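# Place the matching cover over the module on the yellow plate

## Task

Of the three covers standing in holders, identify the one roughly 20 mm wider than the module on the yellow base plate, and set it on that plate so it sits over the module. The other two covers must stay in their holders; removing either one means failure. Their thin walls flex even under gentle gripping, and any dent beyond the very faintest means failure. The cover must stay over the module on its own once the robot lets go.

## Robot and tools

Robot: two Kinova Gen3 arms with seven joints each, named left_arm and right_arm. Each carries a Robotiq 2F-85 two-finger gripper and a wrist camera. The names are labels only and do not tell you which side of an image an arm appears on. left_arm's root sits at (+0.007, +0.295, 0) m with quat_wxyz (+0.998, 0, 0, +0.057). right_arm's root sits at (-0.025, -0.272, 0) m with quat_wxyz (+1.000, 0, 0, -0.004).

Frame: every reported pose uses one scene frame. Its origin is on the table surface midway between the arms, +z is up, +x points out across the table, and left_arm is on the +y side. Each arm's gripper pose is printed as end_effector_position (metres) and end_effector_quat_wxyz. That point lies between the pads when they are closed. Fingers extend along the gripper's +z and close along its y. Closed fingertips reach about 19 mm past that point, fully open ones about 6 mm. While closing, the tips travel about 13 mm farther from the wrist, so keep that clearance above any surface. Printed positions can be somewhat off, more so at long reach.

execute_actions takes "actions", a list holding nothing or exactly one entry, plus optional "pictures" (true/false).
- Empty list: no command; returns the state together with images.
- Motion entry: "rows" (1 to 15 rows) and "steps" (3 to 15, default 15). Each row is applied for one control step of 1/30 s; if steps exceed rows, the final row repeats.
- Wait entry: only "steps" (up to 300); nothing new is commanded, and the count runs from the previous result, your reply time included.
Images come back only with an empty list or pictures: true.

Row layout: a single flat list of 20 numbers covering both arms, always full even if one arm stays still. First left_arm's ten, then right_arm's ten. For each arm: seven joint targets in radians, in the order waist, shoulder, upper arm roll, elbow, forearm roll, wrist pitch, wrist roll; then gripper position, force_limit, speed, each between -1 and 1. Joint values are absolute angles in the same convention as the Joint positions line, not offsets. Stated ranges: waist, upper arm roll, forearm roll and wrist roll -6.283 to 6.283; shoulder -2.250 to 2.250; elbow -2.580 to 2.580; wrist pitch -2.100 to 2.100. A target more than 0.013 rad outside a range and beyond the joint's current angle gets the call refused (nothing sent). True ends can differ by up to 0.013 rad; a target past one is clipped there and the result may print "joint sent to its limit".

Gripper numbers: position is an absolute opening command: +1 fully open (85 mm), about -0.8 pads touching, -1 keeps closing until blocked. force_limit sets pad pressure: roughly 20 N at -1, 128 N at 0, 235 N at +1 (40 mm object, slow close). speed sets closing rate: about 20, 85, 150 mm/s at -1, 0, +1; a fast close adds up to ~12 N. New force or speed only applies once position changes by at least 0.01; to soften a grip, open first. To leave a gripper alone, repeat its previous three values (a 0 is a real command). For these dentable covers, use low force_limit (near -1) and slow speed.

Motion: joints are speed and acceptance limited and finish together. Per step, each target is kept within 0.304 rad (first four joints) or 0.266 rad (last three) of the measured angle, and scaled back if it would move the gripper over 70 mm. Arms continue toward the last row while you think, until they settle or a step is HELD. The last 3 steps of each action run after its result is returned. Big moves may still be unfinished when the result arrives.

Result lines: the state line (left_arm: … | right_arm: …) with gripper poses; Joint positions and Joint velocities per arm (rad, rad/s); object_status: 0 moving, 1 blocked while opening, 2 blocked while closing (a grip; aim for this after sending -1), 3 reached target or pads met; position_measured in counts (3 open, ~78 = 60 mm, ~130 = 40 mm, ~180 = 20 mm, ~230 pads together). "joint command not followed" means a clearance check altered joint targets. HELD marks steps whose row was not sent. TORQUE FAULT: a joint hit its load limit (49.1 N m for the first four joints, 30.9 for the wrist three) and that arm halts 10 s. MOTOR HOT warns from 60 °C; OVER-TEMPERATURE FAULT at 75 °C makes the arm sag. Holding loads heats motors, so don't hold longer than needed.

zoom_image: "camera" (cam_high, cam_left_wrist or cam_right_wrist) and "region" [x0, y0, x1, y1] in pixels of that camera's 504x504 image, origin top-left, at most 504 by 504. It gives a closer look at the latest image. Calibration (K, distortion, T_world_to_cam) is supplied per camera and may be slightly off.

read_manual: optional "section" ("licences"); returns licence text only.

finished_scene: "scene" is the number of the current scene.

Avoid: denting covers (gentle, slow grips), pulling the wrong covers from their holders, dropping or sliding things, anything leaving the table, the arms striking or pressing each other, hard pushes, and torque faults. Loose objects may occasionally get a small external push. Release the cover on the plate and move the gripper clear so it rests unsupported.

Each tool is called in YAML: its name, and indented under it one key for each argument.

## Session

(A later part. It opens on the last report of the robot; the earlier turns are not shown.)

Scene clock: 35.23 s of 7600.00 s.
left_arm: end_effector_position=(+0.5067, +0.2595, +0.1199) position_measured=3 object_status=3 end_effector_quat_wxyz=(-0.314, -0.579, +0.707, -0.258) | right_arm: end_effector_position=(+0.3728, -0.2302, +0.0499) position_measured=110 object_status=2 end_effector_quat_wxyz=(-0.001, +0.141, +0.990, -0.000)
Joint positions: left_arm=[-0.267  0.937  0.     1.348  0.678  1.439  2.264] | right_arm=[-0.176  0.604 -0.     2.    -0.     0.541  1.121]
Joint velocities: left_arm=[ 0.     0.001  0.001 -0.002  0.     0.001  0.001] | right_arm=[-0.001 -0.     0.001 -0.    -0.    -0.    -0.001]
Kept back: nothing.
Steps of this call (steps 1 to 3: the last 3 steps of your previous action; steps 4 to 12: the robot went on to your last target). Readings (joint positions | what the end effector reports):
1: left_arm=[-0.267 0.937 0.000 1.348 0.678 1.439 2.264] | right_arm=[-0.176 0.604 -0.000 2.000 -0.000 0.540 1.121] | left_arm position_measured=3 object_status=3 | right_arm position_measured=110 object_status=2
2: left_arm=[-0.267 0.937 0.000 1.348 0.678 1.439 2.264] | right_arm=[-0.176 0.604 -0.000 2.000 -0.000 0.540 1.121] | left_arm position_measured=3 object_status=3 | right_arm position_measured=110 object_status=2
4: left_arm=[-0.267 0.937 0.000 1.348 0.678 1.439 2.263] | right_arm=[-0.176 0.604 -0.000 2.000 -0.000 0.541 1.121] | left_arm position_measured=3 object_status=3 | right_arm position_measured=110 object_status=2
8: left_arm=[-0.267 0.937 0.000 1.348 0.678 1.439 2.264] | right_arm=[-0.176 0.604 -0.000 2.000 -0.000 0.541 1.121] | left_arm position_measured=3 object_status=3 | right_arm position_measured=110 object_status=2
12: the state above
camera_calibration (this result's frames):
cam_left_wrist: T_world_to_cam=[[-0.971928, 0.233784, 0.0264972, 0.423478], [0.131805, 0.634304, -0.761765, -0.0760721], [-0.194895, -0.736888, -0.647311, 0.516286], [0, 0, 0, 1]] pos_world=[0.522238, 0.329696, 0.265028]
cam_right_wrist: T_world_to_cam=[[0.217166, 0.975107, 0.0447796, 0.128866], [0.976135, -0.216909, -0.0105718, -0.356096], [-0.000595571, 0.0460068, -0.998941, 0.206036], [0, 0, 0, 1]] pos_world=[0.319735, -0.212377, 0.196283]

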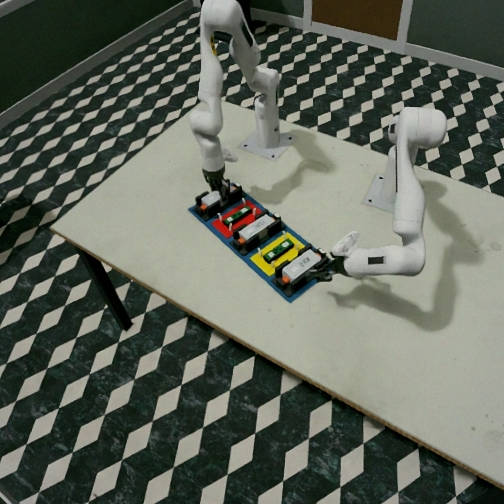

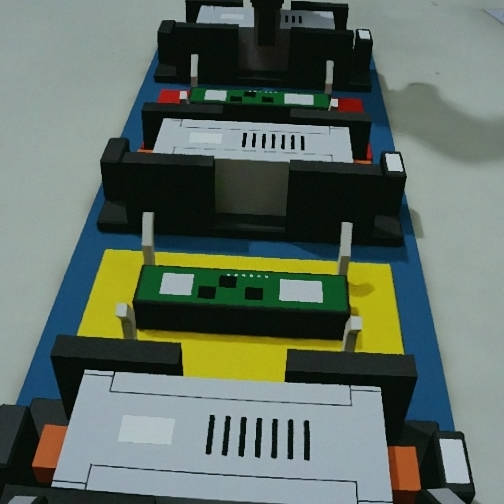

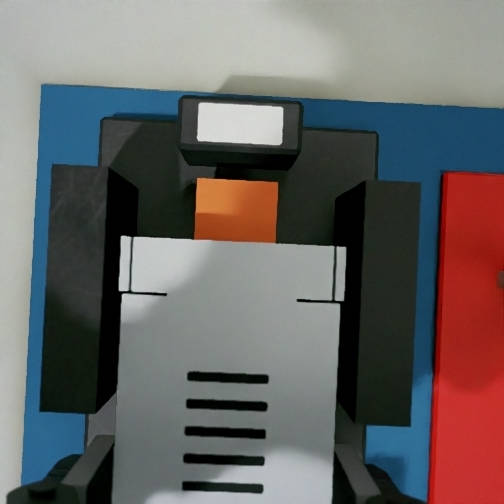

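execute_actions:
  actions:
    - {"rows": [[-0.2669, 0.9368, 0, 1.3477, 0.6779, 1.4388, 2.2635, 1, -1, 0, -0.17569, 0.6034, 0, 2.0009, 0, 0.53727, 1.12124, 0.1429, -0.92, -1]], "steps": 10}

execute_actions:
  actions:
    - {"rows": [[-0.2669, 0.9368, 0, 1.3477, 0.6779, 1.4388, 2.2635, 1, -1, 0, -0.17569, 0.6034, 0, 2.0009, 0, 0.53727, 1.12124, 0.2143, -0.92, -1]], "steps": 12}

execute_actions:
  actions:
    - {"rows": [[-0.2669, 0.9368, 0, 1.3477, 0.6779, 1.4388, 2.2635, 1, -1, 0, -0.17569, 0.60655, 0, 2.00184, 0, 0.53321, 1.12124, 0.2143, -0.92, -1]], "steps": 15}
  pictures: true

zoom_image:
  camera: "cam_right_wrist"
  region: [90, 220, 370, 330]

Scene clock: 40.50 s of 7600.00 s.
left_arm: end_effector_position=(+0.5067, +0.2595, +0.1199) position_measured=3 object_status=3 end_effector_quat_wxyz=(-0.314, -0.579, +0.707, -0.258) | right_arm: end_effector_position=(+0.3730, -0.2302, +0.0497) position_measured=110 object_status=2 end_effector_quat_wxyz=(-0.000, +0.141, +0.990, -0.000)
Joint positions: left_arm=[-0.267  0.937  0.     1.348  0.678  1.439  2.264] | right_arm=[-0.176  0.604  0.     2.001 -0.     0.538  1.121]
Joint velocities: left_arm=[-0.002  0.    -0.     0.001  0.    -0.    -0.   ] | right_arm=[ 0.    -0.003  0.     0.002 -0.001 -0.005  0.001]
Steps of this call (steps 1 to 15: the robot went on to your last target; steps 16 to 90: nothing new was sent; then 2.03 s passed at rest; steps 91 to 97: the first 7 steps of this action). Readings (joint positions | what the end effector reports):
91: left_arm=[-0.267 0.937 0.000 1.348 0.678 1.439 2.263] | right_arm=[-0.176 0.605 -0.000 2.000 -0.000 0.540 1.121] | left_arm position_measured=3 object_status=3 | right_arm position_measured=110 object_status=2
92: left_arm=[-0.267 0.937 0.000 1.348 0.678 1.439 2.263] | right_arm=[-0.176 0.605 0.000 2.000 -0.000 0.539 1.121] | left_arm position_measured=3 object_status=3 | right_arm position_measured=110 object_status=2
94: left_arm=[-0.267 0.937 0.000 1.348 0.678 1.439 2.263] | right_arm=[-0.176 0.604 0.000 2.000 -0.000 0.538 1.121] | left_arm position_measured=3 object_status=3 | right_arm position_measured=110 object_status=2
97: the state above

Scene clock: 40.90 s of 7600.00 s.
left_arm: end_effector_position=(+0.5067, +0.2595, +0.1199) position_measured=3 object_status=3 end_effector_quat_wxyz=(-0.314, -0.579, +0.707, -0.258) | right_arm: end_effector_position=(+0.3733, -0.2302, +0.0499) position_measured=102 object_status=0 end_effector_quat_wxyz=(+0.000, +0.140, +0.990, +0.000)
Joint positions: left_arm=[-0.267  0.937  0.     1.348  0.678  1.439  2.263] | right_arm=[-0.176  0.603  0.     2.001  0.     0.537  1.121]
Joint velocities: left_arm=[ 0.002 -0.002  0.001 -0.001  0.    -0.002  0.001] | right_arm=[-0.    -0.002  0.     0.002  0.     0.001 -0.   ]
Steps of this call (steps 1 to 3: the last 3 steps of your previous action; steps 4 to 12: the first 9 steps of this action). Readings (joint positions | what the end effector reports):
4: left_arm=[-0.267 0.937 0.000 1.348 0.678 1.439 2.264] | right_arm=[-0.176 0.604 0.000 2.001 -0.000 0.537 1.121] | left_arm position_measured=3 object_status=3 | right_arm position_measured=110 object_status=0
5: left_arm=[-0.267 0.937 0.000 1.348 0.678 1.439 2.263] | right_arm=[-0.176 0.604 0.000 2.001 -0.000 0.537 1.121] | left_arm position_measured=3 object_status=3 | right_arm position_measured=109 object_status=0
7: left_arm=[-0.267 0.937 0.000 1.348 0.678 1.439 2.263] | right_arm=[-0.176 0.604 -0.000 2.001 -0.000 0.537 1.121] | left_arm position_measured=3 object_status=3 | right_arm position_measured=107 object_status=0
11: left_arm=[-0.267 0.937 0.000 1.348 0.678 1.439 2.264] | right_arm=[-0.176 0.603 0.000 2.001 0.000 0.537 1.121] | left_arm position_measured=3 object_status=3 | right_arm position_measured=102 object_status=0
12: the state above

Scene clock: 41.40 s of 7600.00 s.
left_arm: end_effector_position=(+0.5067, +0.2595, +0.1199) position_measured=3 object_status=3 end_effector_quat_wxyz=(-0.314, -0.579, +0.707, -0.258) | right_arm: end_effector_position=(+0.3732, -0.2302, +0.0485) position_measured=102 object_status=3 end_effector_quat_wxyz=(+0.000, +0.140, +0.990, +0.000)
Joint positions: left_arm=[-0.267  0.937  0.     1.348  0.678  1.439  2.264] | right_arm=[-0.176  0.606 -0.     2.002 -0.     0.533  1.121]
Joint velocities: left_arm=[-0.002 -0.002  0.     0.002 -0.     0.     0.   ] | right_arm=[ 0.001  0.002  0.001  0.001  0.    -0.     0.   ]
Steps of this call (steps 1 to 3: the last 3 steps of your previous action; steps 4 to 15: the first 12 steps of this action). Readings (joint positions | what the end effector reports):
4: left_arm=[-0.267 0.937 0.000 1.348 0.678 1.439 2.263] | right_arm=[-0.176 0.604 0.000 2.001 -0.000 0.537 1.121] | left_arm position_measured=3 object_status=3 | right_arm position_measured=102 object_status=0
5: left_arm=[-0.267 0.937 0.000 1.348 0.678 1.439 2.264] | right_arm=[-0.176 0.605 0.000 2.001 0.000 0.536 1.121] | left_arm position_measured=3 object_status=3 | right_arm position_measured=102 object_status=0
7: left_arm=[-0.267 0.937 0.000 1.348 0.678 1.439 2.264] | right_arm=[-0.176 0.606 -0.000 2.002 0.000 0.534 1.121] | left_arm position_measured=3 object_status=3 | right_arm position_measured=102 object_status=3
11: left_arm=[-0.267 0.937 0.000 1.348 0.678 1.439 2.264] | right_arm=[-0.176 0.606 -0.000 2.002 0.000 0.533 1.121] | left_arm position_measured=3 object_status=3 | right_arm position_measured=102 object_status=3
15: the state above
camera_calibration (this result's frames):
cam_left_wrist: T_world_to_cam=[[-0.971928, 0.233784, 0.0264971, 0.423478], [0.131805, 0.634304, -0.761765, -0.0760719], [-0.194896, -0.736888, -0.647311, 0.516286], [0, 0, 0, 1]] pos_world=[0.522238, 0.329696, 0.265028]
cam_right_wrist: T_world_to_cam=[[0.216508, 0.975216, 0.0455919, 0.129093], [0.976279, -0.216372, -0.00795117, -0.356599], [0.00211072, 0.0462319, -0.998929, 0.203684], [0, 0, 0, 1]] pos_world=[0.31976, -0.212469, 0.194745]

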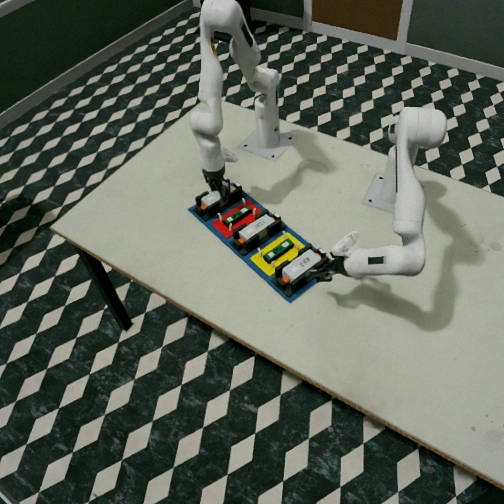

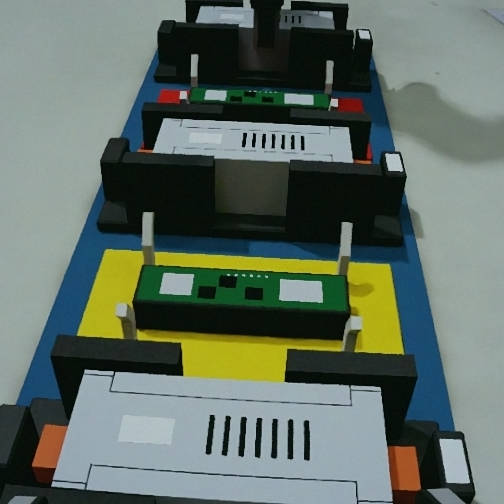

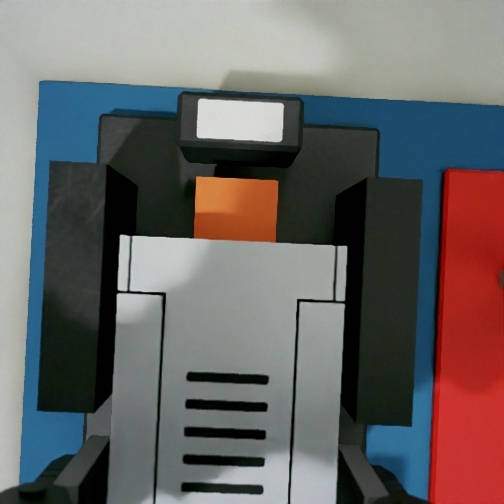

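Region (90, 220, 370, 330) of cam_right_wrist's 504x504 image, scaled by 1.800; it fills the top 198 rows of this view, and the rest is white.

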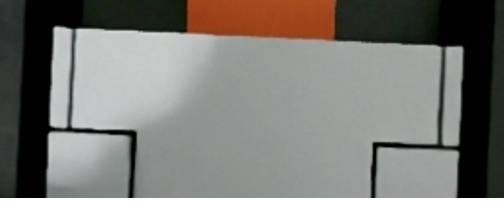

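execute_actions:
  actions:
    - {"rows": [[-0.2669, 0.9368, 0, 1.3477, 0.6779, 1.4388, 2.2635, 1, -1, 0, -0.17569, 0.60655, 0, 2.00184, 0, 0.53321, 1.12124, 0.1429, -0.84, -1]], "steps": 15}

execute_actions:
  actions:
    - {"steps": 10}

Scene clock: 41.97 s of 7600.00 s.
left_arm: end_effector_position=(+0.5067, +0.2595, +0.1199) position_measured=3 object_status=3 end_effector_quat_wxyz=(-0.314, -0.579, +0.707, -0.258) | right_arm: end_effector_position=(+0.3732, -0.2303, +0.0488) position_measured=109 object_status=0 end_effector_quat_wxyz=(+0.000, +0.141, +0.990, +0.000)
Joint positions: left_arm=[-0.267  0.937  0.     1.348  0.678  1.439  2.263] | right_arm=[-0.176  0.606  0.     2.002 -0.     0.534  1.121]
Joint velocities: left_arm=[-0.001  0.001  0.    -0.    -0.    -0.    -0.   ] | right_arm=[-0.001  0.     0.001  0.    -0.    -0.     0.001]
Steps of this call (steps 1 to 3: the last 3 steps of your previous action; steps 4 to 5: the robot went on to your last target; steps 6 to 17: the first 12 steps of this action). Readings (joint positions | what the end effector reports):
6: left_arm=[-0.267 0.937 0.000 1.348 0.678 1.439 2.264] | right_arm=[-0.176 0.607 0.000 2.002 -0.000 0.533 1.121] | left_arm position_measured=3 object_status=3 | right_arm position_measured=102 object_status=0
7: left_arm=[-0.267 0.937 0.000 1.348 0.678 1.439 2.263] | right_arm=[-0.176 0.607 0.000 2.002 -0.000 0.533 1.121] | left_arm position_measured=3 object_status=3 | right_arm position_measured=102 object_status=0
9: left_arm=[-0.267 0.937 0.000 1.348 0.678 1.439 2.264] | right_arm=[-0.176 0.606 0.000 2.002 0.000 0.533 1.121] | left_arm position_measured=3 object_status=3 | right_arm position_measured=105 object_status=0
13: left_arm=[-0.267 0.937 0.000 1.348 0.678 1.439 2.263] | right_arm=[-0.176 0.606 0.000 2.002 -0.000 0.534 1.121] | left_arm position_measured=3 object_status=3 | right_arm position_measured=109 object_status=0
17: the state above

Scene clock: 42.30 s of 7600.00 s.
left_arm: end_effector_position=(+0.5067, +0.2595, +0.1199) position_measured=3 object_status=3 end_effector_quat_wxyz=(-0.314, -0.579, +0.707, -0.258) | right_arm: end_effector_position=(+0.3732, -0.2303, +0.0488) position_measured=109 object_status=2 end_effector_quat_wxyz=(+0.000, +0.141, +0.990, +0.000)
Joint positions: left_arm=[-0.267  0.937  0.     1.348  0.678  1.439  2.263] | right_arm=[-0.176  0.606  0.     2.002 -0.     0.534  1.121]
Joint velocities: left_arm=[-0.     0.001 -0.001 -0.001 -0.     0.     0.   ] | right_arm=[ 0.     0.     0.003  0.    -0.     0.001  0.   ]
Kept back: nothing.
Steps of this call (steps 1 to 3: the last 3 steps of your previous action; steps 4 to 10: the robot went on to your last target). Readings (joint positions | what the end effector reports):
1: left_arm=[-0.267 0.937 0.000 1.348 0.678 1.439 2.263] | right_arm=[-0.176 0.606 0.000 2.002 -0.000 0.534 1.121] | left_arm position_measured=3 object_status=3 | right_arm position_measured=109 object_status=0
2: left_arm=[-0.267 0.937 0.000 1.348 0.678 1.439 2.263] | right_arm=[-0.176 0.606 0.000 2.002 -0.000 0.534 1.121] | left_arm position_measured=3 object_status=3 | right_arm position_measured=109 object_status=2
4: left_arm=[-0.267 0.937 0.000 1.348 0.678 1.439 2.263] | right_arm=[-0.176 0.606 0.000 2.002 -0.000 0.534 1.121] | left_arm position_measured=3 object_status=3 | right_arm position_measured=109 object_status=2
8: left_arm=[-0.267 0.937 0.000 1.348 0.678 1.439 2.264] | right_arm=[-0.176 0.606 0.000 2.002 -0.000 0.534 1.121] | left_arm position_measured=3 object_status=3 | right_arm position_measured=109 object_status=2
10: the state above

execute_actions:
  actions:
    - {"rows": [[-0.2669, 0.9368, 0, 1.3477, 0.6779, 1.4388, 2.2635, 1, -1, 0, -0.17569, 0.60655, 0, 2.00184, 0, 0.53321, 1.12124, 0.119, -1, -1]], "steps": 15}

execute_actions:
  actions:
    - {"steps": 8}
  pictures: true

zoom_image:
  camera: "cam_right_wrist"
  region: [90, 220, 370, 330]

Scene clock: 43.07 s of 7600.00 s.
left_arm: end_effector_position=(+0.5067, +0.2595, +0.1199) position_measured=3 object_status=3 end_effector_quat_wxyz=(-0.314, -0.579, +0.707, -0.258) | right_arm: end_effector_position=(+0.3732, -0.2303, +0.0488) position_measured=110 object_status=2 end_effector_quat_wxyz=(+0.000, +0.141, +0.990, +0.000)
Joint positions: left_arm=[-0.267  0.937  0.     1.348  0.678  1.439  2.264] | right_arm=[-0.176  0.606  0.     2.002 -0.     0.534  1.121]
Joint velocities: left_arm=[-0.001  0.     0.    -0.     0.     0.001  0.002] | right_arm=[ 0.001  0.     0.001  0.    -0.     0.     0.001]
Steps of this call (steps 1 to 11: the robot went on to your last target; steps 12 to 23: the first 12 steps of this action). Readings (joint positions | what the end effector reports):
12: left_arm=[-0.267 0.937 0.000 1.348 0.678 1.439 2.263] | right_arm=[-0.176 0.606 0.000 2.002 -0.000 0.534 1.121] | left_arm position_measured=3 object_status=3 | right_arm position_measured=109 object_status=0
13: left_arm=[-0.267 0.937 0.000 1.348 0.678 1.439 2.264] | right_arm=[-0.176 0.606 0.000 2.002 -0.000 0.534 1.121] | left_arm position_measured=3 object_status=3 | right_arm position_measured=110 object_status=0
15: left_arm=[-0.267 0.937 0.000 1.348 0.678 1.439 2.263] | right_arm=[-0.176 0.606 0.000 2.002 -0.000 0.534 1.121] | left_arm position_measured=3 object_status=3 | right_arm position_measured=110 object_status=0
19: left_arm=[-0.267 0.937 0.000 1.348 0.678 1.439 2.264] | right_arm=[-0.176 0.606 0.000 2.002 -0.000 0.534 1.121] | left_arm position_measured=3 object_status=3 | right_arm position_measured=110 object_status=2
23: the state above

Scene clock: 43.33 s of 7600.00 s.
left_arm: end_effector_position=(+0.5067, +0.2595, +0.1199) position_measured=3 object_status=3 end_effector_quat_wxyz=(-0.314, -0.579, +0.707, -0.258) | right_arm: end_effector_position=(+0.3732, -0.2303, +0.0488) position_measured=110 object_status=2 end_effector_quat_wxyz=(+0.000, +0.141, +0.990, +0.000)
Joint positions: left_arm=[-0.267  0.937  0.     1.348  0.678  1.439  2.263] | right_arm=[-0.176  0.606  0.     2.002 -0.     0.534  1.121]
Joint velocities: left_arm=[ 0.002  0.    -0.001 -0.003 -0.     0.     0.001] | right_arm=[ 0.    -0.001  0.001 -0.    -0.001 -0.     0.002]
Kept back: nothing.
Steps of this call (steps 1 to 3: the last 3 steps of your previous action; steps 4 to 8: the robot went on to your last target). Readings (joint positions | what the end effector reports):
1: left_arm=[-0.267 0.937 0.000 1.348 0.678 1.439 2.263] | right_arm=[-0.176 0.606 0.000 2.002 -0.000 0.534 1.121] | left_arm position_measured=3 object_status=3 | right_arm position_measured=110 object_status=2
2: left_arm=[-0.267 0.937 0.000 1.348 0.678 1.439 2.264] | right_arm=[-0.176 0.606 0.000 2.002 -0.000 0.534 1.121] | left_arm position_measured=3 object_status=3 | right_arm position_measured=110 object_status=2
4: left_arm=[-0.267 0.937 0.000 1.348 0.678 1.439 2.264] | right_arm=[-0.176 0.606 0.000 2.002 -0.000 0.534 1.121] | left_arm position_measured=3 object_status=3 | right_arm position_measured=110 object_status=2
8: the state above
camera_calibration (this result's frames):
cam_left_wrist: T_world_to_cam=[[-0.971927, 0.233784, 0.0264971, 0.423478], [0.131805, 0.634303, -0.761765, -0.0760719], [-0.194896, -0.736888, -0.647311, 0.516287], [0, 0, 0, 1]] pos_world=[0.522238, 0.329696, 0.265028]
cam_right_wrist: T_world_to_cam=[[0.216758, 0.975154, 0.0457224, 0.128993], [0.976222, -0.216637, -0.00764559, -0.356697], [0.00244955, 0.0462925, -0.998925, 0.203884], [0, 0, 0, 1]] pos_world=[0.319755, -0.2125, 0.19504]

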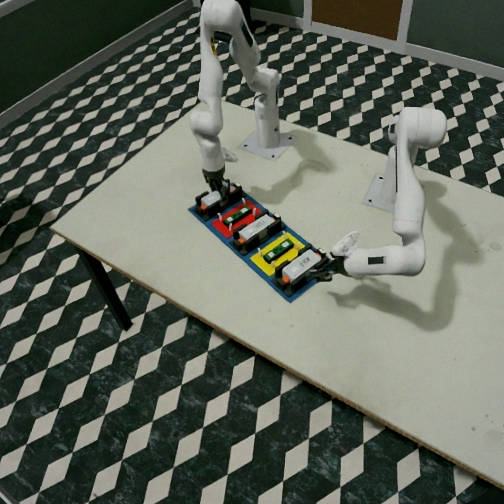

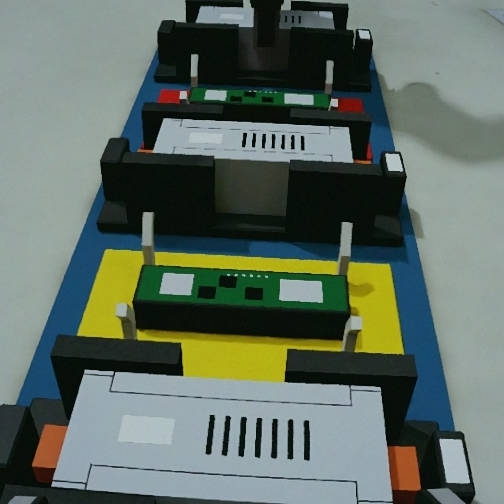

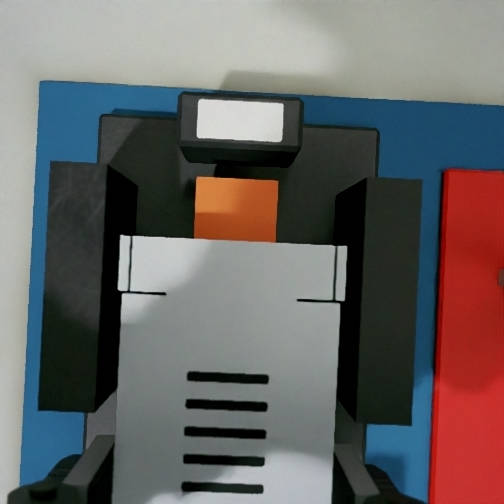

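Region (90, 220, 370, 330) of cam_right_wrist's 504x504 image, scaled by 1.800; it fills the top 198 rows of this view, and the rest is white.

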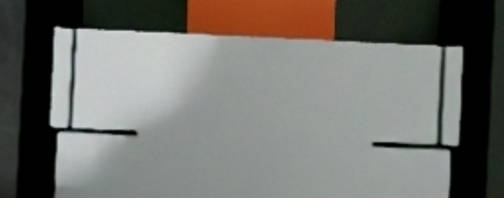

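execute_actions:
  actions:
    - {"rows": [[-0.2669, 0.9368, 0, 1.3477, 0.6779, 1.4388, 2.2635, 1, -1, 0, -0.17569, 0.60577, 0, 2.00161, 0, 0.53422, 1.12124, 0.119, -1, -1], [-0.2669, 0.9368, 0, 1.3477, 0.6779, 1.4388, 2.2635, 1, -1, 0, -0.17569, 0.60498, 0, 2.00138, 0, 0.53523, 1.12124, 0.119, -1, -1], [-0.2669, 0.9368, 0, 1.3477, 0.6779, 1.4388, 2.2635, 1, -1, 0, -0.17569, 0.6042, 0, 2.00115, 0, 0.53625, 1.12124, 0.119, -1, -1], [-0.2669, 0.9368, 0, 1.3477, 0.6779, 1.4388, 2.2635, 1, -1, 0, -0.17569, 0.60342, 0, 2.00092, 0, 0.53726, 1.12124, 0.119, -1, -1], [-0.2669, 0.9368, 0, 1.3477, 0.6779, 1.4388, 2.2635, 1, -1, 0, -0.17569, 0.60264, 0, 2.00069, 0, 0.53827, 1.12124, 0.119, -1, -1], [-0.2669, 0.9368, 0, 1.3477, 0.6779, 1.4388, 2.2635, 1, -1, 0, -0.17569, 0.60185, 0, 2.00046, 0, 0.53928, 1.12124, 0.119, -1, -1], [-0.2669, 0.9368, 0, 1.3477, 0.6779, 1.4388, 2.2635, 1, -1, 0, -0.17569, 0.60107, 0, 2.00023, 0, 0.54029, 1.12124, 0.119, -1, -1], [-0.2669, 0.9368, 0, 1.3477, 0.6779, 1.4388, 2.2635, 1, -1, 0, -0.17569, 0.60029, 0, 2.0, 0, 0.54131, 1.12124, 0.119, -1, -1], [-0.2669, 0.9368, 0, 1.3477, 0.6779, 1.4388, 2.2635, 1, -1, 0, -0.17569, 0.5995, 0, 1.99977, 0, 0.54232, 1.12124, 0.119, -1, -1], [-0.2669, 0.9368, 0, 1.3477, 0.6779, 1.4388, 2.2635, 1, -1, 0, -0.17569, 0.59872, 0, 1.99954, 0, 0.54333, 1.12124, 0.119, -1, -1]], "steps": 15}

execute_actions:
  actions:
    - {"steps": 12}
  pictures: true

zoom_image:
  camera: "cam_right_wrist"
  region: [90, 220, 370, 330]

Scene clock: 44.37 s of 7600.00 s.
left_arm: end_effector_position=(+0.5067, +0.2595, +0.1199) position_measured=3 object_status=3 end_effector_quat_wxyz=(-0.314, -0.579, +0.707, -0.258) | right_arm: end_effector_position=(+0.3728, -0.2302, +0.0495) position_measured=111 object_status=2 end_effector_quat_wxyz=(-0.001, +0.141, +0.990, -0.000)
Joint positions: left_arm=[-0.267  0.937  0.     1.348  0.678  1.439  2.263] | right_arm=[-0.176  0.605 -0.     2.    -0.     0.539  1.121]
Joint velocities: left_arm=[ 0.001 -0.    -0.001  0.001 -0.     0.001 -0.   ] | right_arm=[ 0.001 -0.     0.002 -0.003 -0.001  0.012 -0.   ]
Steps of this call (steps 1 to 15: the robot went on to your last target; steps 16 to 19: nothing new was sent; steps 20 to 31: the first 12 steps of this action). Readings (joint positions | what the end effector reports):
20: left_arm=[-0.267 0.937 0.000 1.348 0.678 1.439 2.264] | right_arm=[-0.176 0.606 0.000 2.002 -0.000 0.534 1.121] | left_arm position_measured=3 object_status=3 | right_arm position_measured=110 object_status=2
21: left_arm=[-0.267 0.937 0.000 1.348 0.678 1.439 2.264] | right_arm=[-0.176 0.605 0.000 2.002 -0.000 0.534 1.121] | left_arm position_measured=3 object_status=3 | right_arm position_measured=110 object_status=2
23: left_arm=[-0.267 0.937 0.000 1.348 0.678 1.439 2.264] | right_arm=[-0.176 0.605 -0.000 2.002 -0.000 0.535 1.121] | left_arm position_measured=3 object_status=3 | right_arm position_measured=111 object_status=2
27: left_arm=[-0.267 0.937 0.000 1.348 0.678 1.439 2.264] | right_arm=[-0.176 0.605 -0.000 2.001 -0.000 0.537 1.121] | left_arm position_measured=3 object_status=3 | right_arm position_measured=111 object_status=2
31: the state above

Scene clock: 44.77 s of 7600.00 s.
left_arm: end_effector_position=(+0.5067, +0.2595, +0.1199) position_measured=3 object_status=3 end_effector_quat_wxyz=(-0.314, -0.579, +0.707, -0.258) | right_arm: end_effector_position=(+0.3728, -0.2302, +0.0495) position_measured=111 object_status=2 end_effector_quat_wxyz=(-0.001, +0.141, +0.990, -0.000)
Joint positions: left_arm=[-0.267  0.937  0.     1.348  0.678  1.439  2.263] | right_arm=[-0.176  0.605 -0.     1.999 -0.     0.54   1.121]
Joint velocities: left_arm=[-0.     0.001  0.     0.    -0.    -0.    -0.001] | right_arm=[ 0.001 -0.001 -0.    -0.002 -0.    -0.     0.001]
Kept back: nothing.
Steps of this call (steps 1 to 3: the last 3 steps of your previous action; steps 4 to 12: the robot went on to your last target). Readings (joint positions | what the end effector reports):
1: left_arm=[-0.267 0.937 0.000 1.348 0.678 1.439 2.264] | right_arm=[-0.176 0.605 -0.000 2.000 -0.000 0.540 1.121] | left_arm position_measured=3 object_status=3 | right_arm position_measured=111 object_status=2
2: left_arm=[-0.267 0.937 0.000 1.348 0.678 1.439 2.264] | right_arm=[-0.176 0.605 -0.000 2.000 -0.000 0.540 1.121] | left_arm position_measured=3 object_status=3 | right_arm position_measured=111 object_status=2
4: left_arm=[-0.267 0.937 0.000 1.348 0.678 1.439 2.263] | right_arm=[-0.176 0.605 -0.000 2.000 -0.000 0.540 1.121] | left_arm position_measured=3 object_status=3 | right_arm position_measured=111 object_status=2
8: left_arm=[-0.267 0.937 0.000 1.348 0.678 1.439 2.263] | right_arm=[-0.176 0.605 -0.000 1.999 -0.000 0.540 1.121] | left_arm position_measured=3 object_status=3 | right_arm position_measured=111 object_status=2
12: the state above
camera_calibration (this result's frames):
cam_left_wrist: T_world_to_cam=[[-0.971927, 0.233784, 0.0264974, 0.423478], [0.131805, 0.634303, -0.761765, -0.0760718], [-0.194896, -0.736888, -0.647311, 0.516286], [0, 0, 0, 1]] pos_world=[0.522238, 0.329696, 0.265028]
cam_right_wrist: T_world_to_cam=[[0.21713, 0.975122, 0.0446212, 0.128912], [0.976142, -0.216858, -0.0109094, -0.356088], [-0.000961609, 0.0459254, -0.998944, 0.205686], [0, 0, 0, 1]] pos_world=[0.319799, -0.212372, 0.195831]

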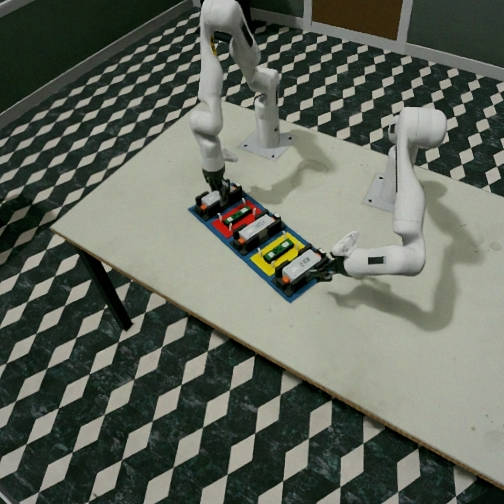

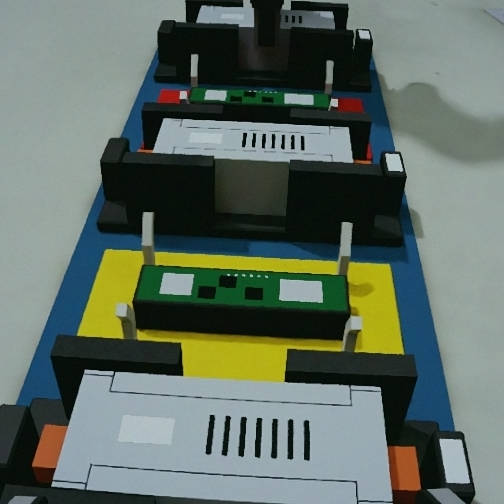

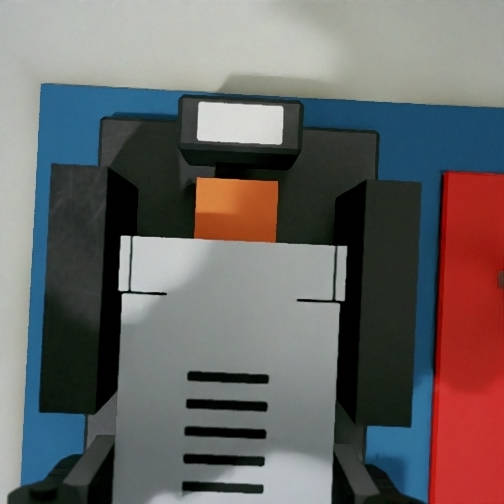

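Region (90, 220, 370, 330) of cam_right_wrist's 504x504 image, scaled by 1.800; it fills the top 198 rows of this view, and the rest is white.

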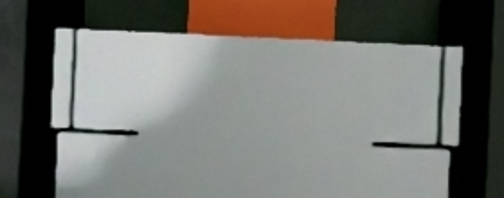

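execute_actions:
  actions:
    - {"rows": [[-0.2669, 0.9368, 0, 1.3477, 0.6779, 1.4388, 2.2635, 1, -1, 0, -0.17569, 0.59783, 0, 1.99928, 0, 0.54449, 1.12124, 0.119, -1, -1], [-0.2669, 0.9368, 0, 1.3477, 0.6779, 1.4388, 2.2635, 1, -1, 0, -0.17569, 0.59693, 0, 1.99902, 0, 0.54564, 1.12124, 0.119, -1, -1], [-0.2669, 0.9368, 0, 1.3477, 0.6779, 1.4388, 2.2635, 1, -1, 0, -0.17569, 0.59604, 0, 1.99875, 0, 0.5468, 1.12124, 0.119, -1, -1], [-0.2669, 0.9368, 0, 1.3477, 0.6779, 1.4388, 2.2635, 1, -1, 0, -0.17569, 0.59514, 0, 1.99849, 0, 0.54795, 1.12124, 0.119, -1, -1], [-0.2669, 0.9368, 0, 1.3477, 0.6779, 1.4388, 2.2635, 1, -1, 0, -0.17569, 0.59425, 0, 1.99823, 0, 0.54911, 1.12124, 0.119, -1, -1], [-0.2669, 0.9368, 0, 1.3477, 0.6779, 1.4388, 2.2635, 1, -1, 0, -0.17569, 0.59336, 0, 1.99797, 0, 0.55027, 1.12124, 0.119, -1, -1], [-0.2669, 0.9368, 0, 1.3477, 0.6779, 1.4388, 2.2635, 1, -1, 0, -0.17569, 0.59246, 0, 1.99771, 0, 0.55142, 1.12124, 0.119, -1, -1], [-0.2669, 0.9368, 0, 1.3477, 0.6779, 1.4388, 2.2635, 1, -1, 0, -0.17569, 0.59157, 0, 1.99744, 0, 0.55258, 1.12124, 0.119, -1, -1], [-0.2669, 0.9368, 0, 1.3477, 0.6779, 1.4388, 2.2635, 1, -1, 0, -0.17569, 0.59067, 0, 1.99718, 0, 0.55373, 1.12124, 0.119, -1, -1], [-0.2669, 0.9368, 0, 1.3477, 0.6779, 1.4388, 2.2635, 1, -1, 0, -0.17569, 0.58978, 0, 1.99692, 0, 0.55489, 1.12124, 0.119, -1, -1]], "steps": 15}

execute_actions:
  actions:
    - {"steps": 12}
  pictures: true

zoom_image:
  camera: "cam_right_wrist"
  region: [90, 220, 370, 330]

Scene clock: 45.77 s of 7600.00 s.
left_arm: end_effector_position=(+0.5067, +0.2595, +0.1199) position_measured=3 object_status=3 end_effector_quat_wxyz=(-0.314, -0.579, +0.707, -0.258) | right_arm: end_effector_position=(+0.3723, -0.2301, +0.0530) position_measured=111 object_status=2 end_effector_quat_wxyz=(-0.002, +0.141, +0.990, -0.000)
Joint positions: left_arm=[-0.267  0.937  0.     1.348  0.678  1.439  2.263] | right_arm=[-0.176  0.597 -0.     1.998 -0.     0.551  1.121]
Joint velocities: left_arm=[-0.001  0.001  0.002 -0.     0.     0.     0.002] | right_arm=[ 0.001 -0.011  0.001 -0.004  0.001  0.016  0.001]
Steps of this call (steps 1 to 15: the robot went on to your last target; steps 16 to 18: nothing new was sent; steps 19 to 30: the first 12 steps of this action). Readings (joint positions | what the end effector reports):
19: left_arm=[-0.267 0.937 0.000 1.348 0.678 1.439 2.263] | right_arm=[-0.176 0.605 -0.000 1.999 -0.000 0.540 1.121] | left_arm position_measured=3 object_status=3 | right_arm position_measured=111 object_status=2
20: left_arm=[-0.267 0.937 0.000 1.348 0.678 1.439 2.264] | right_arm=[-0.176 0.604 -0.000 1.999 -0.000 0.541 1.121] | left_arm position_measured=3 object_status=3 | right_arm position_measured=111 object_status=2
22: left_arm=[-0.267 0.937 0.000 1.348 0.678 1.439 2.264] | right_arm=[-0.176 0.603 -0.000 1.999 -0.000 0.543 1.121] | left_arm position_measured=3 object_status=3 | right_arm position_measured=111 object_status=2
26: left_arm=[-0.267 0.937 0.000 1.348 0.678 1.439 2.264] | right_arm=[-0.176 0.600 -0.000 1.998 -0.000 0.547 1.121] | left_arm position_measured=3 object_status=3 | right_arm position_measured=111 object_status=2
30: the state above

Scene clock: 46.17 s of 7600.00 s.
left_arm: end_effector_position=(+0.5067, +0.2595, +0.1199) position_measured=3 object_status=3 end_effector_quat_wxyz=(-0.314, -0.579, +0.707, -0.258) | right_arm: end_effector_position=(+0.3722, -0.2301, +0.0532) position_measured=111 object_status=2 end_effector_quat_wxyz=(-0.002, +0.140, +0.990, -0.000)
Joint positions: left_arm=[-0.267  0.937  0.     1.348  0.678  1.439  2.264] | right_arm=[-0.176  0.597 -0.     1.997 -0.     0.552  1.121]
Joint velocities: left_arm=[ 0.    -0.001 -0.001 -0.     0.     0.    -0.001] | right_arm=[ 0.    -0.     0.002 -0.     0.    -0.    -0.   ]
Kept back: nothing.
Steps of this call (steps 1 to 3: the last 3 steps of your previous action; steps 4 to 12: the robot went on to your last target). Readings (joint positions | what the end effector reports):
1: left_arm=[-0.267 0.937 0.000 1.348 0.678 1.439 2.263] | right_arm=[-0.176 0.597 -0.000 1.998 -0.000 0.552 1.121] | left_arm position_measured=3 object_status=3 | right_arm position_measured=111 object_status=2
2: left_arm=[-0.267 0.937 0.000 1.348 0.678 1.439 2.263] | right_arm=[-0.176 0.597 -0.000 1.998 -0.000 0.552 1.121] | left_arm position_measured=3 object_status=3 | right_arm position_measured=111 object_status=2
4: left_arm=[-0.267 0.937 0.000 1.348 0.678 1.439 2.264] | right_arm=[-0.176 0.597 -0.000 1.997 -0.000 0.552 1.121] | left_arm position_measured=3 object_status=3 | right_arm position_measured=111 object_status=2
8: left_arm=[-0.267 0.937 0.000 1.348 0.678 1.439 2.264] | right_arm=[-0.176 0.597 -0.000 1.997 -0.000 0.552 1.121] | left_arm position_measured=3 object_status=3 | right_arm position_measured=111 object_status=2
12: the state above
camera_calibration (this result's frames):
cam_left_wrist: T_world_to_cam=[[-0.971927, 0.233784, 0.0264972, 0.423478], [0.131805, 0.634304, -0.761765, -0.076072], [-0.194896, -0.736888, -0.647311, 0.516286], [0, 0, 0, 1]] pos_world=[0.522238, 0.329696, 0.265028]
cam_right_wrist: T_world_to_cam=[[0.216912, 0.975184, 0.0443404, 0.128833], [0.976188, -0.216578, -0.0122596, -0.35534], [-0.00235221, 0.0459438, -0.998941, 0.209954], [0, 0, 0, 1]] pos_world=[0.319427, -0.212241, 0.199663]

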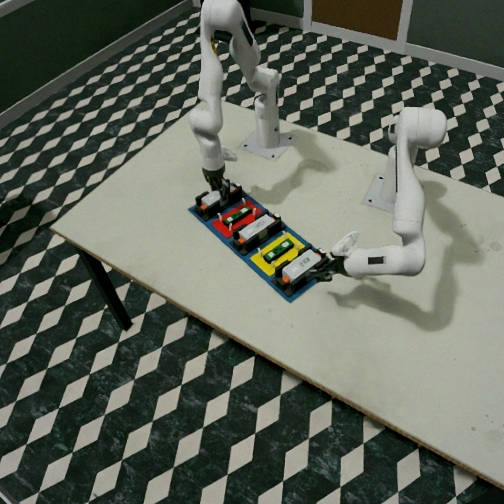

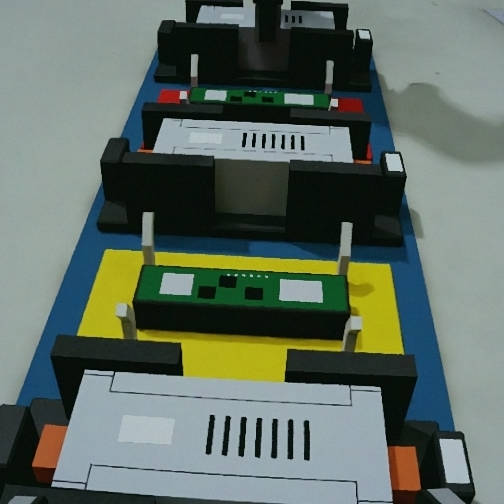

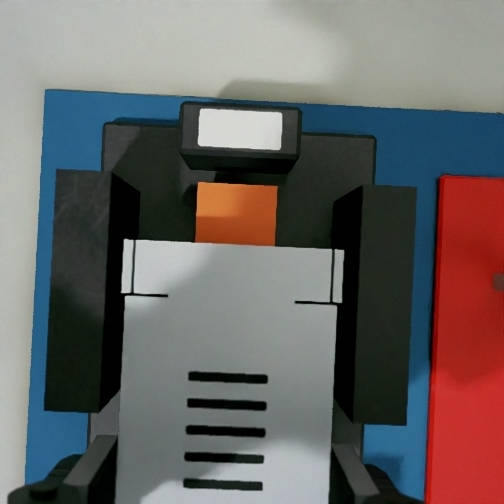

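Region (90, 220, 370, 330) of cam_right_wrist's 504x504 image, scaled by 1.800; it fills the top 198 rows of this view, and the rest is white.

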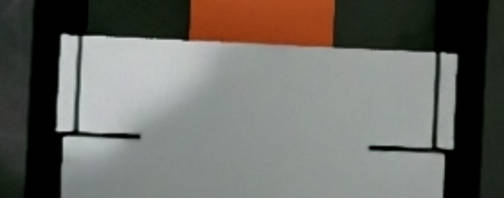

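execute_actions:
  actions:
    - {"rows": [[-0.2669, 0.9368, 0, 1.3477, 0.6779, 1.4388, 2.2635, 1, -1, 0, -0.17569, 0.5965, 0, 1.9985, 0, 0.5475, 1.12124, 0.119, -1, -1]], "steps": 8}

execute_actions:
  actions:
    - {"rows": [[-0.2669, 0.9368, 0, 1.3477, 0.6779, 1.4388, 2.2635, 1, -1, 0, -0.17569, 0.5965, 0, 1.9985, 0, 0.5475, 1.12124, 0.2143, -1, -1]], "steps": 12}

execute_actions:
  actions:
    - {"rows": [[-0.2669, 0.9368, 0, 1.3477, 0.6779, 1.4388, 2.2635, 1, -1, 0, -0.17569, 0.61559, 0, 2.00426, 0, 0.52174, 1.12124, 0.2143, -1, -1]], "steps": 15}

execute_actions:
  actions:
    - {"steps": 6}
  pictures: true

zoom_image:
  camera: "cam_right_wrist"
  region: [90, 220, 370, 330]

Scene clock: 46.87 s of 7600.00 s.
left_arm: end_effector_position=(+0.5067, +0.2595, +0.1199) position_measured=3 object_status=3 end_effector_quat_wxyz=(-0.314, -0.579, +0.707, -0.258) | right_arm: end_effector_position=(+0.3726, -0.2301, +0.0529) position_measured=111 object_status=2 end_effector_quat_wxyz=(-0.001, +0.141, +0.990, -0.000)
Joint positions: left_arm=[-0.267  0.937  0.     1.348  0.678  1.439  2.264] | right_arm=[-0.176  0.597 -0.     1.998 -0.     0.549  1.121]
Joint velocities: left_arm=[ 0.001  0.001  0.001 -0.     0.    -0.     0.001] | right_arm=[-0.    -0.003  0.001  0.007  0.002 -0.012 -0.   ]
Steps of this call (steps 1 to 15: the robot went on to your last target; step 16: nothing new was sent; steps 17 to 21: the first 5 steps of this action). Readings (joint positions | what the end effector reports):
17: left_arm=[-0.267 0.937 0.000 1.348 0.678 1.439 2.264] | right_arm=[-0.176 0.597 -0.000 1.997 -0.000 0.551 1.121] | left_arm position_measured=3 object_status=3 | right_arm position_measured=111 object_status=2
18: left_arm=[-0.267 0.937 0.000 1.348 0.678 1.439 2.264] | right_arm=[-0.176 0.598 -0.000 1.997 -0.000 0.551 1.121] | left_arm position_measured=3 object_status=3 | right_arm position_measured=111 object_status=2
20: left_arm=[-0.267 0.937 0.000 1.348 0.678 1.439 2.263] | right_arm=[-0.176 0.597 -0.000 1.998 -0.000 0.549 1.121] | left_arm position_measured=3 object_status=3 | right_arm position_measured=111 object_status=2
21: the state above

Scene clock: 47.27 s of 7600.00 s.
left_arm: end_effector_position=(+0.5067, +0.2595, +0.1199) position_measured=3 object_status=3 end_effector_quat_wxyz=(-0.314, -0.579, +0.707, -0.258) | right_arm: end_effector_position=(+0.3731, -0.2302, +0.0531) position_measured=102 object_status=0 end_effector_quat_wxyz=(-0.000, +0.140, +0.990, -0.000)
Joint positions: left_arm=[-0.267  0.937  0.     1.348  0.678  1.439  2.264] | right_arm=[-0.176  0.597  0.     1.998  0.     0.547  1.121]
Joint velocities: left_arm=[ 0.     0.001 -0.002 -0.001  0.     0.001 -0.001] | right_arm=[ 0.002 -0.    -0.001  0.001 -0.     0.    -0.001]
Steps of this call (steps 1 to 3: the last 3 steps of your previous action; steps 4 to 12: the first 9 steps of this action). Readings (joint positions | what the end effector reports):
4: left_arm=[-0.267 0.937 0.000 1.348 0.678 1.439 2.263] | right_arm=[-0.176 0.597 -0.000 1.999 -0.000 0.548 1.121] | left_arm position_measured=3 object_status=3 | right_arm position_measured=111 object_status=0
5: left_arm=[-0.267 0.937 0.000 1.348 0.678 1.439 2.264] | right_arm=[-0.176 0.597 -0.000 1.999 -0.000 0.548 1.121] | left_arm position_measured=3 object_status=3 | right_arm position_measured=111 object_status=0
7: left_arm=[-0.267 0.937 0.000 1.348 0.678 1.439 2.263] | right_arm=[-0.176 0.597 -0.000 1.999 -0.000 0.548 1.121] | left_arm position_measured=3 object_status=3 | right_arm position_measured=108 object_status=0
11: left_arm=[-0.267 0.937 0.000 1.348 0.678 1.439 2.263] | right_arm=[-0.176 0.597 -0.000 1.998 -0.000 0.547 1.121] | left_arm position_measured=3 object_status=3 | right_arm position_measured=103 object_status=0
12: the state above

Scene clock: 47.77 s of 7600.00 s.
left_arm: end_effector_position=(+0.5067, +0.2595, +0.1199) position_measured=3 object_status=3 end_effector_quat_wxyz=(-0.314, -0.579, +0.707, -0.258) | right_arm: end_effector_position=(+0.3733, -0.2302, +0.0447) position_measured=102 object_status=3 end_effector_quat_wxyz=(+0.000, +0.140, +0.990, +0.000)
Joint positions: left_arm=[-0.267  0.937  0.     1.348  0.678  1.439  2.264] | right_arm=[-0.176  0.615 -0.     2.004 -0.     0.522  1.121]
Joint velocities: left_arm=[ 0.001  0.    -0.001 -0.001 -0.    -0.001  0.   ] | right_arm=[ 0.001  0.004 -0.002  0.003  0.    -0.002  0.   ]
Steps of this call (steps 1 to 3: the last 3 steps of your previous action; steps 4 to 15: the first 12 steps of this action). Readings (joint positions | what the end effector reports):
4: left_arm=[-0.267 0.937 0.000 1.348 0.678 1.439 2.263] | right_arm=[-0.176 0.598 0.000 1.999 -0.000 0.546 1.121] | left_arm position_measured=3 object_status=3 | right_arm position_measured=102 object_status=0
5: left_arm=[-0.267 0.937 0.000 1.348 0.678 1.439 2.264] | right_arm=[-0.176 0.603 0.000 2.000 -0.000 0.540 1.121] | left_arm position_measured=3 object_status=3 | right_arm position_measured=102 object_status=0
7: left_arm=[-0.267 0.937 0.000 1.348 0.678 1.439 2.263] | right_arm=[-0.176 0.611 -0.000 2.003 0.000 0.529 1.121] | left_arm position_measured=3 object_status=3 | right_arm position_measured=102 object_status=3
11: left_arm=[-0.267 0.937 0.000 1.348 0.678 1.439 2.264] | right_arm=[-0.176 0.614 -0.000 2.004 0.000 0.523 1.121] | left_arm position_measured=3 object_status=3 | right_arm position_measured=102 object_status=3
15: the state above

Scene clock: 47.97 s of 7600.00 s.
left_arm: end_effector_position=(+0.5067, +0.2595, +0.1199) position_measured=3 object_status=3 end_effector_quat_wxyz=(-0.314, -0.579, +0.707, -0.258) | right_arm: end_effector_position=(+0.3732, -0.2302, +0.0445) position_measured=102 object_status=3 end_effector_quat_wxyz=(+0.000, +0.140, +0.990, +0.000)
Joint positions: left_arm=[-0.267  0.937  0.     1.348  0.678  1.439  2.264] | right_arm=[-0.176  0.616 -0.     2.004 -0.     0.522  1.121]
Joint velocities: left_arm=[ 0.001 -0.    -0.001 -0.001  0.     0.     0.   ] | right_arm=[-0.001  0.001  0.001  0.    -0.001 -0.    -0.003]
Kept back: nothing.
Steps of this call (steps 1 to 3: the last 3 steps of your previous action; steps 4 to 6: the robot went on to your last target). Readings (joint positions | what the end effector reports):
1: left_arm=[-0.267 0.937 0.000 1.348 0.678 1.439 2.263] | right_arm=[-0.176 0.615 -0.000 2.004 0.000 0.522 1.121] | left_arm position_measured=3 object_status=3 | right_arm position_measured=102 object_status=3
2: left_arm=[-0.267 0.937 0.000 1.348 0.678 1.439 2.264] | right_arm=[-0.176 0.615 -0.000 2.004 0.000 0.522 1.121] | left_arm position_measured=3 object_status=3 | right_arm position_measured=102 object_status=3
4: left_arm=[-0.267 0.937 0.000 1.348 0.678 1.439 2.263] | right_arm=[-0.176 0.615 -0.000 2.004 0.000 0.522 1.121] | left_arm position_measured=3 object_status=3 | right_arm position_measured=102 object_status=3
6: the state above
camera_calibration (this result's frames):
cam_left_wrist: T_world_to_cam=[[-0.971927, 0.233784, 0.0264973, 0.423478], [0.131805, 0.634303, -0.761765, -0.0760718], [-0.194896, -0.736888, -0.647311, 0.516286], [0, 0, 0, 1]] pos_world=[0.522238, 0.329696, 0.265028]
cam_right_wrist: T_world_to_cam=[[0.216507, 0.975216, 0.0456, 0.129272], [0.976279, -0.216372, -0.00793112, -0.356639], [0.00213202, 0.0462355, -0.998928, 0.199685], [0, 0, 0, 1]] pos_world=[0.319765, -0.212468, 0.190747]

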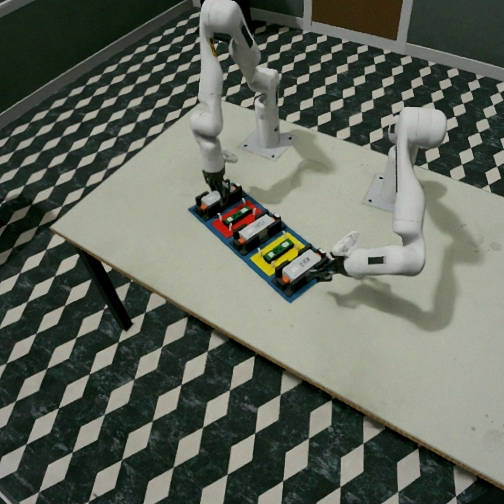

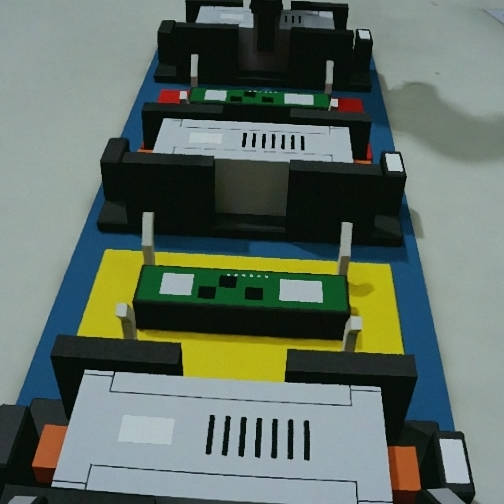

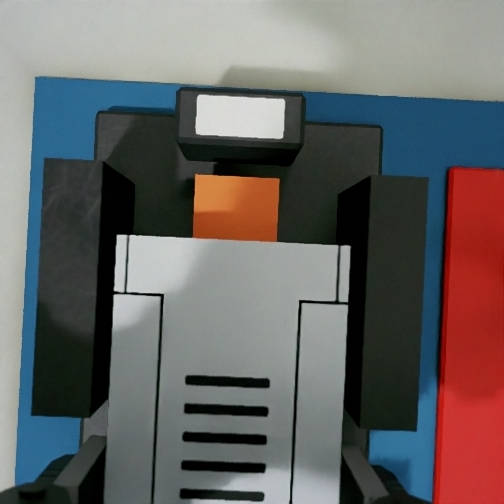

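Region (90, 220, 370, 330) of cam_right_wrist's 504x504 image, scaled by 1.800; it fills the top 198 rows of this view, and the rest is white.

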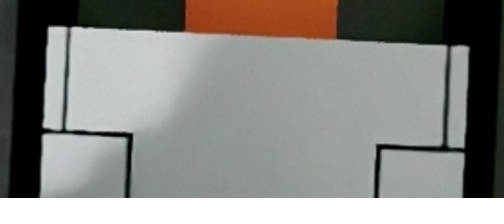

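execute_actions:
  actions:
    - {"rows": [[-0.2669, 0.9368, 0, 1.3477, 0.6779, 1.4388, 2.2635, 1, -1, 0, -0.17569, 0.61559, 0, 2.00426, 0, 0.52174, 1.12124, 0.1032, -0.93, -1]], "steps": 15}

execute_actions:
  actions:
    - {"steps": 10}

Scene clock: 48.60 s of 7600.00 s.
left_arm: end_effector_position=(+0.5067, +0.2595, +0.1199) position_measured=3 object_status=3 end_effector_quat_wxyz=(-0.314, -0.579, +0.707, -0.258) | right_arm: end_effector_position=(+0.3733, -0.2303, +0.0449) position_measured=112 object_status=0 end_effector_quat_wxyz=(+0.000, +0.141, +0.990, +0.000)
Joint positions: left_arm=[-0.267  0.937  0.     1.348  0.678  1.439  2.264] | right_arm=[-0.176  0.614  0.     2.004 -0.     0.522  1.121]
Joint velocities: left_arm=[ 0.001  0.    -0.001 -0.001  0.    -0.001 -0.001] | right_arm=[-0.001  0.    -0.002  0.001 -0.    -0.001  0.001]
Steps of this call (steps 1 to 7: the robot went on to your last target; steps 8 to 19: the first 12 steps of this action). Readings (joint positions | what the end effector reports):
8: left_arm=[-0.267 0.937 0.000 1.348 0.678 1.439 2.263] | right_arm=[-0.176 0.616 0.000 2.004 0.000 0.522 1.121] | left_arm position_measured=3 object_status=3 | right_arm position_measured=102 object_status=0
9: left_arm=[-0.267 0.937 0.000 1.348 0.678 1.439 2.264] | right_arm=[-0.176 0.616 0.000 2.004 0.000 0.522 1.121] | left_arm position_measured=3 object_status=3 | right_arm position_measured=102 object_status=0
11: left_arm=[-0.267 0.937 0.000 1.348 0.678 1.439 2.263] | right_arm=[-0.176 0.616 0.000 2.004 0.000 0.522 1.121] | left_arm position_measured=3 object_status=3 | right_arm position_measured=105 object_status=0
15: left_arm=[-0.267 0.937 0.000 1.348 0.678 1.439 2.263] | right_arm=[-0.176 0.615 0.000 2.004 -0.000 0.522 1.121] | left_arm position_measured=3 object_status=3 | right_arm position_measured=110 object_status=0
19: the state above

Scene clock: 48.93 s of 7600.00 s.
left_arm: end_effector_position=(+0.5067, +0.2595, +0.1199) position_measured=3 object_status=3 end_effector_quat_wxyz=(-0.314, -0.579, +0.707, -0.258) | right_arm: end_effector_position=(+0.3733, -0.2303, +0.0450) position_measured=112 object_status=2 end_effector_quat_wxyz=(+0.000, +0.141, +0.990, +0.000)
Joint positions: left_arm=[-0.267  0.937  0.     1.348  0.678  1.439  2.264] | right_arm=[-0.176  0.614  0.     2.004 -0.     0.522  1.121]
Joint velocities: left_arm=[-0.     0.001 -0.001  0.    -0.     0.    -0.001] | right_arm=[ 0.    -0.     0.001  0.     0.    -0.    -0.   ]
Kept back: nothing.
Steps of this call (steps 1 to 3: the last 3 steps of your previous action; steps 4 to 10: the robot went on to your last target). Readings (joint positions | what the end effector reports):
1: left_arm=[-0.267 0.937 0.000 1.348 0.678 1.439 2.263] | right_arm=[-0.176 0.614 0.000 2.004 -0.000 0.522 1.121] | left_arm position_measured=3 object_status=3 | right_arm position_measured=112 object_status=0
2: left_arm=[-0.267 0.937 0.000 1.348 0.678 1.439 2.263] | right_arm=[-0.176 0.614 0.000 2.004 -0.000 0.522 1.121] | left_arm position_measured=3 object_status=3 | right_arm position_measured=112 object_status=0
4: left_arm=[-0.267 0.937 0.000 1.348 0.678 1.439 2.264] | right_arm=[-0.176 0.614 0.000 2.004 -0.000 0.522 1.121] | left_arm position_measured=3 object_status=3 | right_arm position_measured=112 object_status=2
8: left_arm=[-0.267 0.937 0.000 1.348 0.678 1.439 2.264] | right_arm=[-0.176 0.614 0.000 2.004 -0.000 0.522 1.121] | left_arm position_measured=3 object_status=3 | right_arm position_measured=112 object_status=2
10: the state above


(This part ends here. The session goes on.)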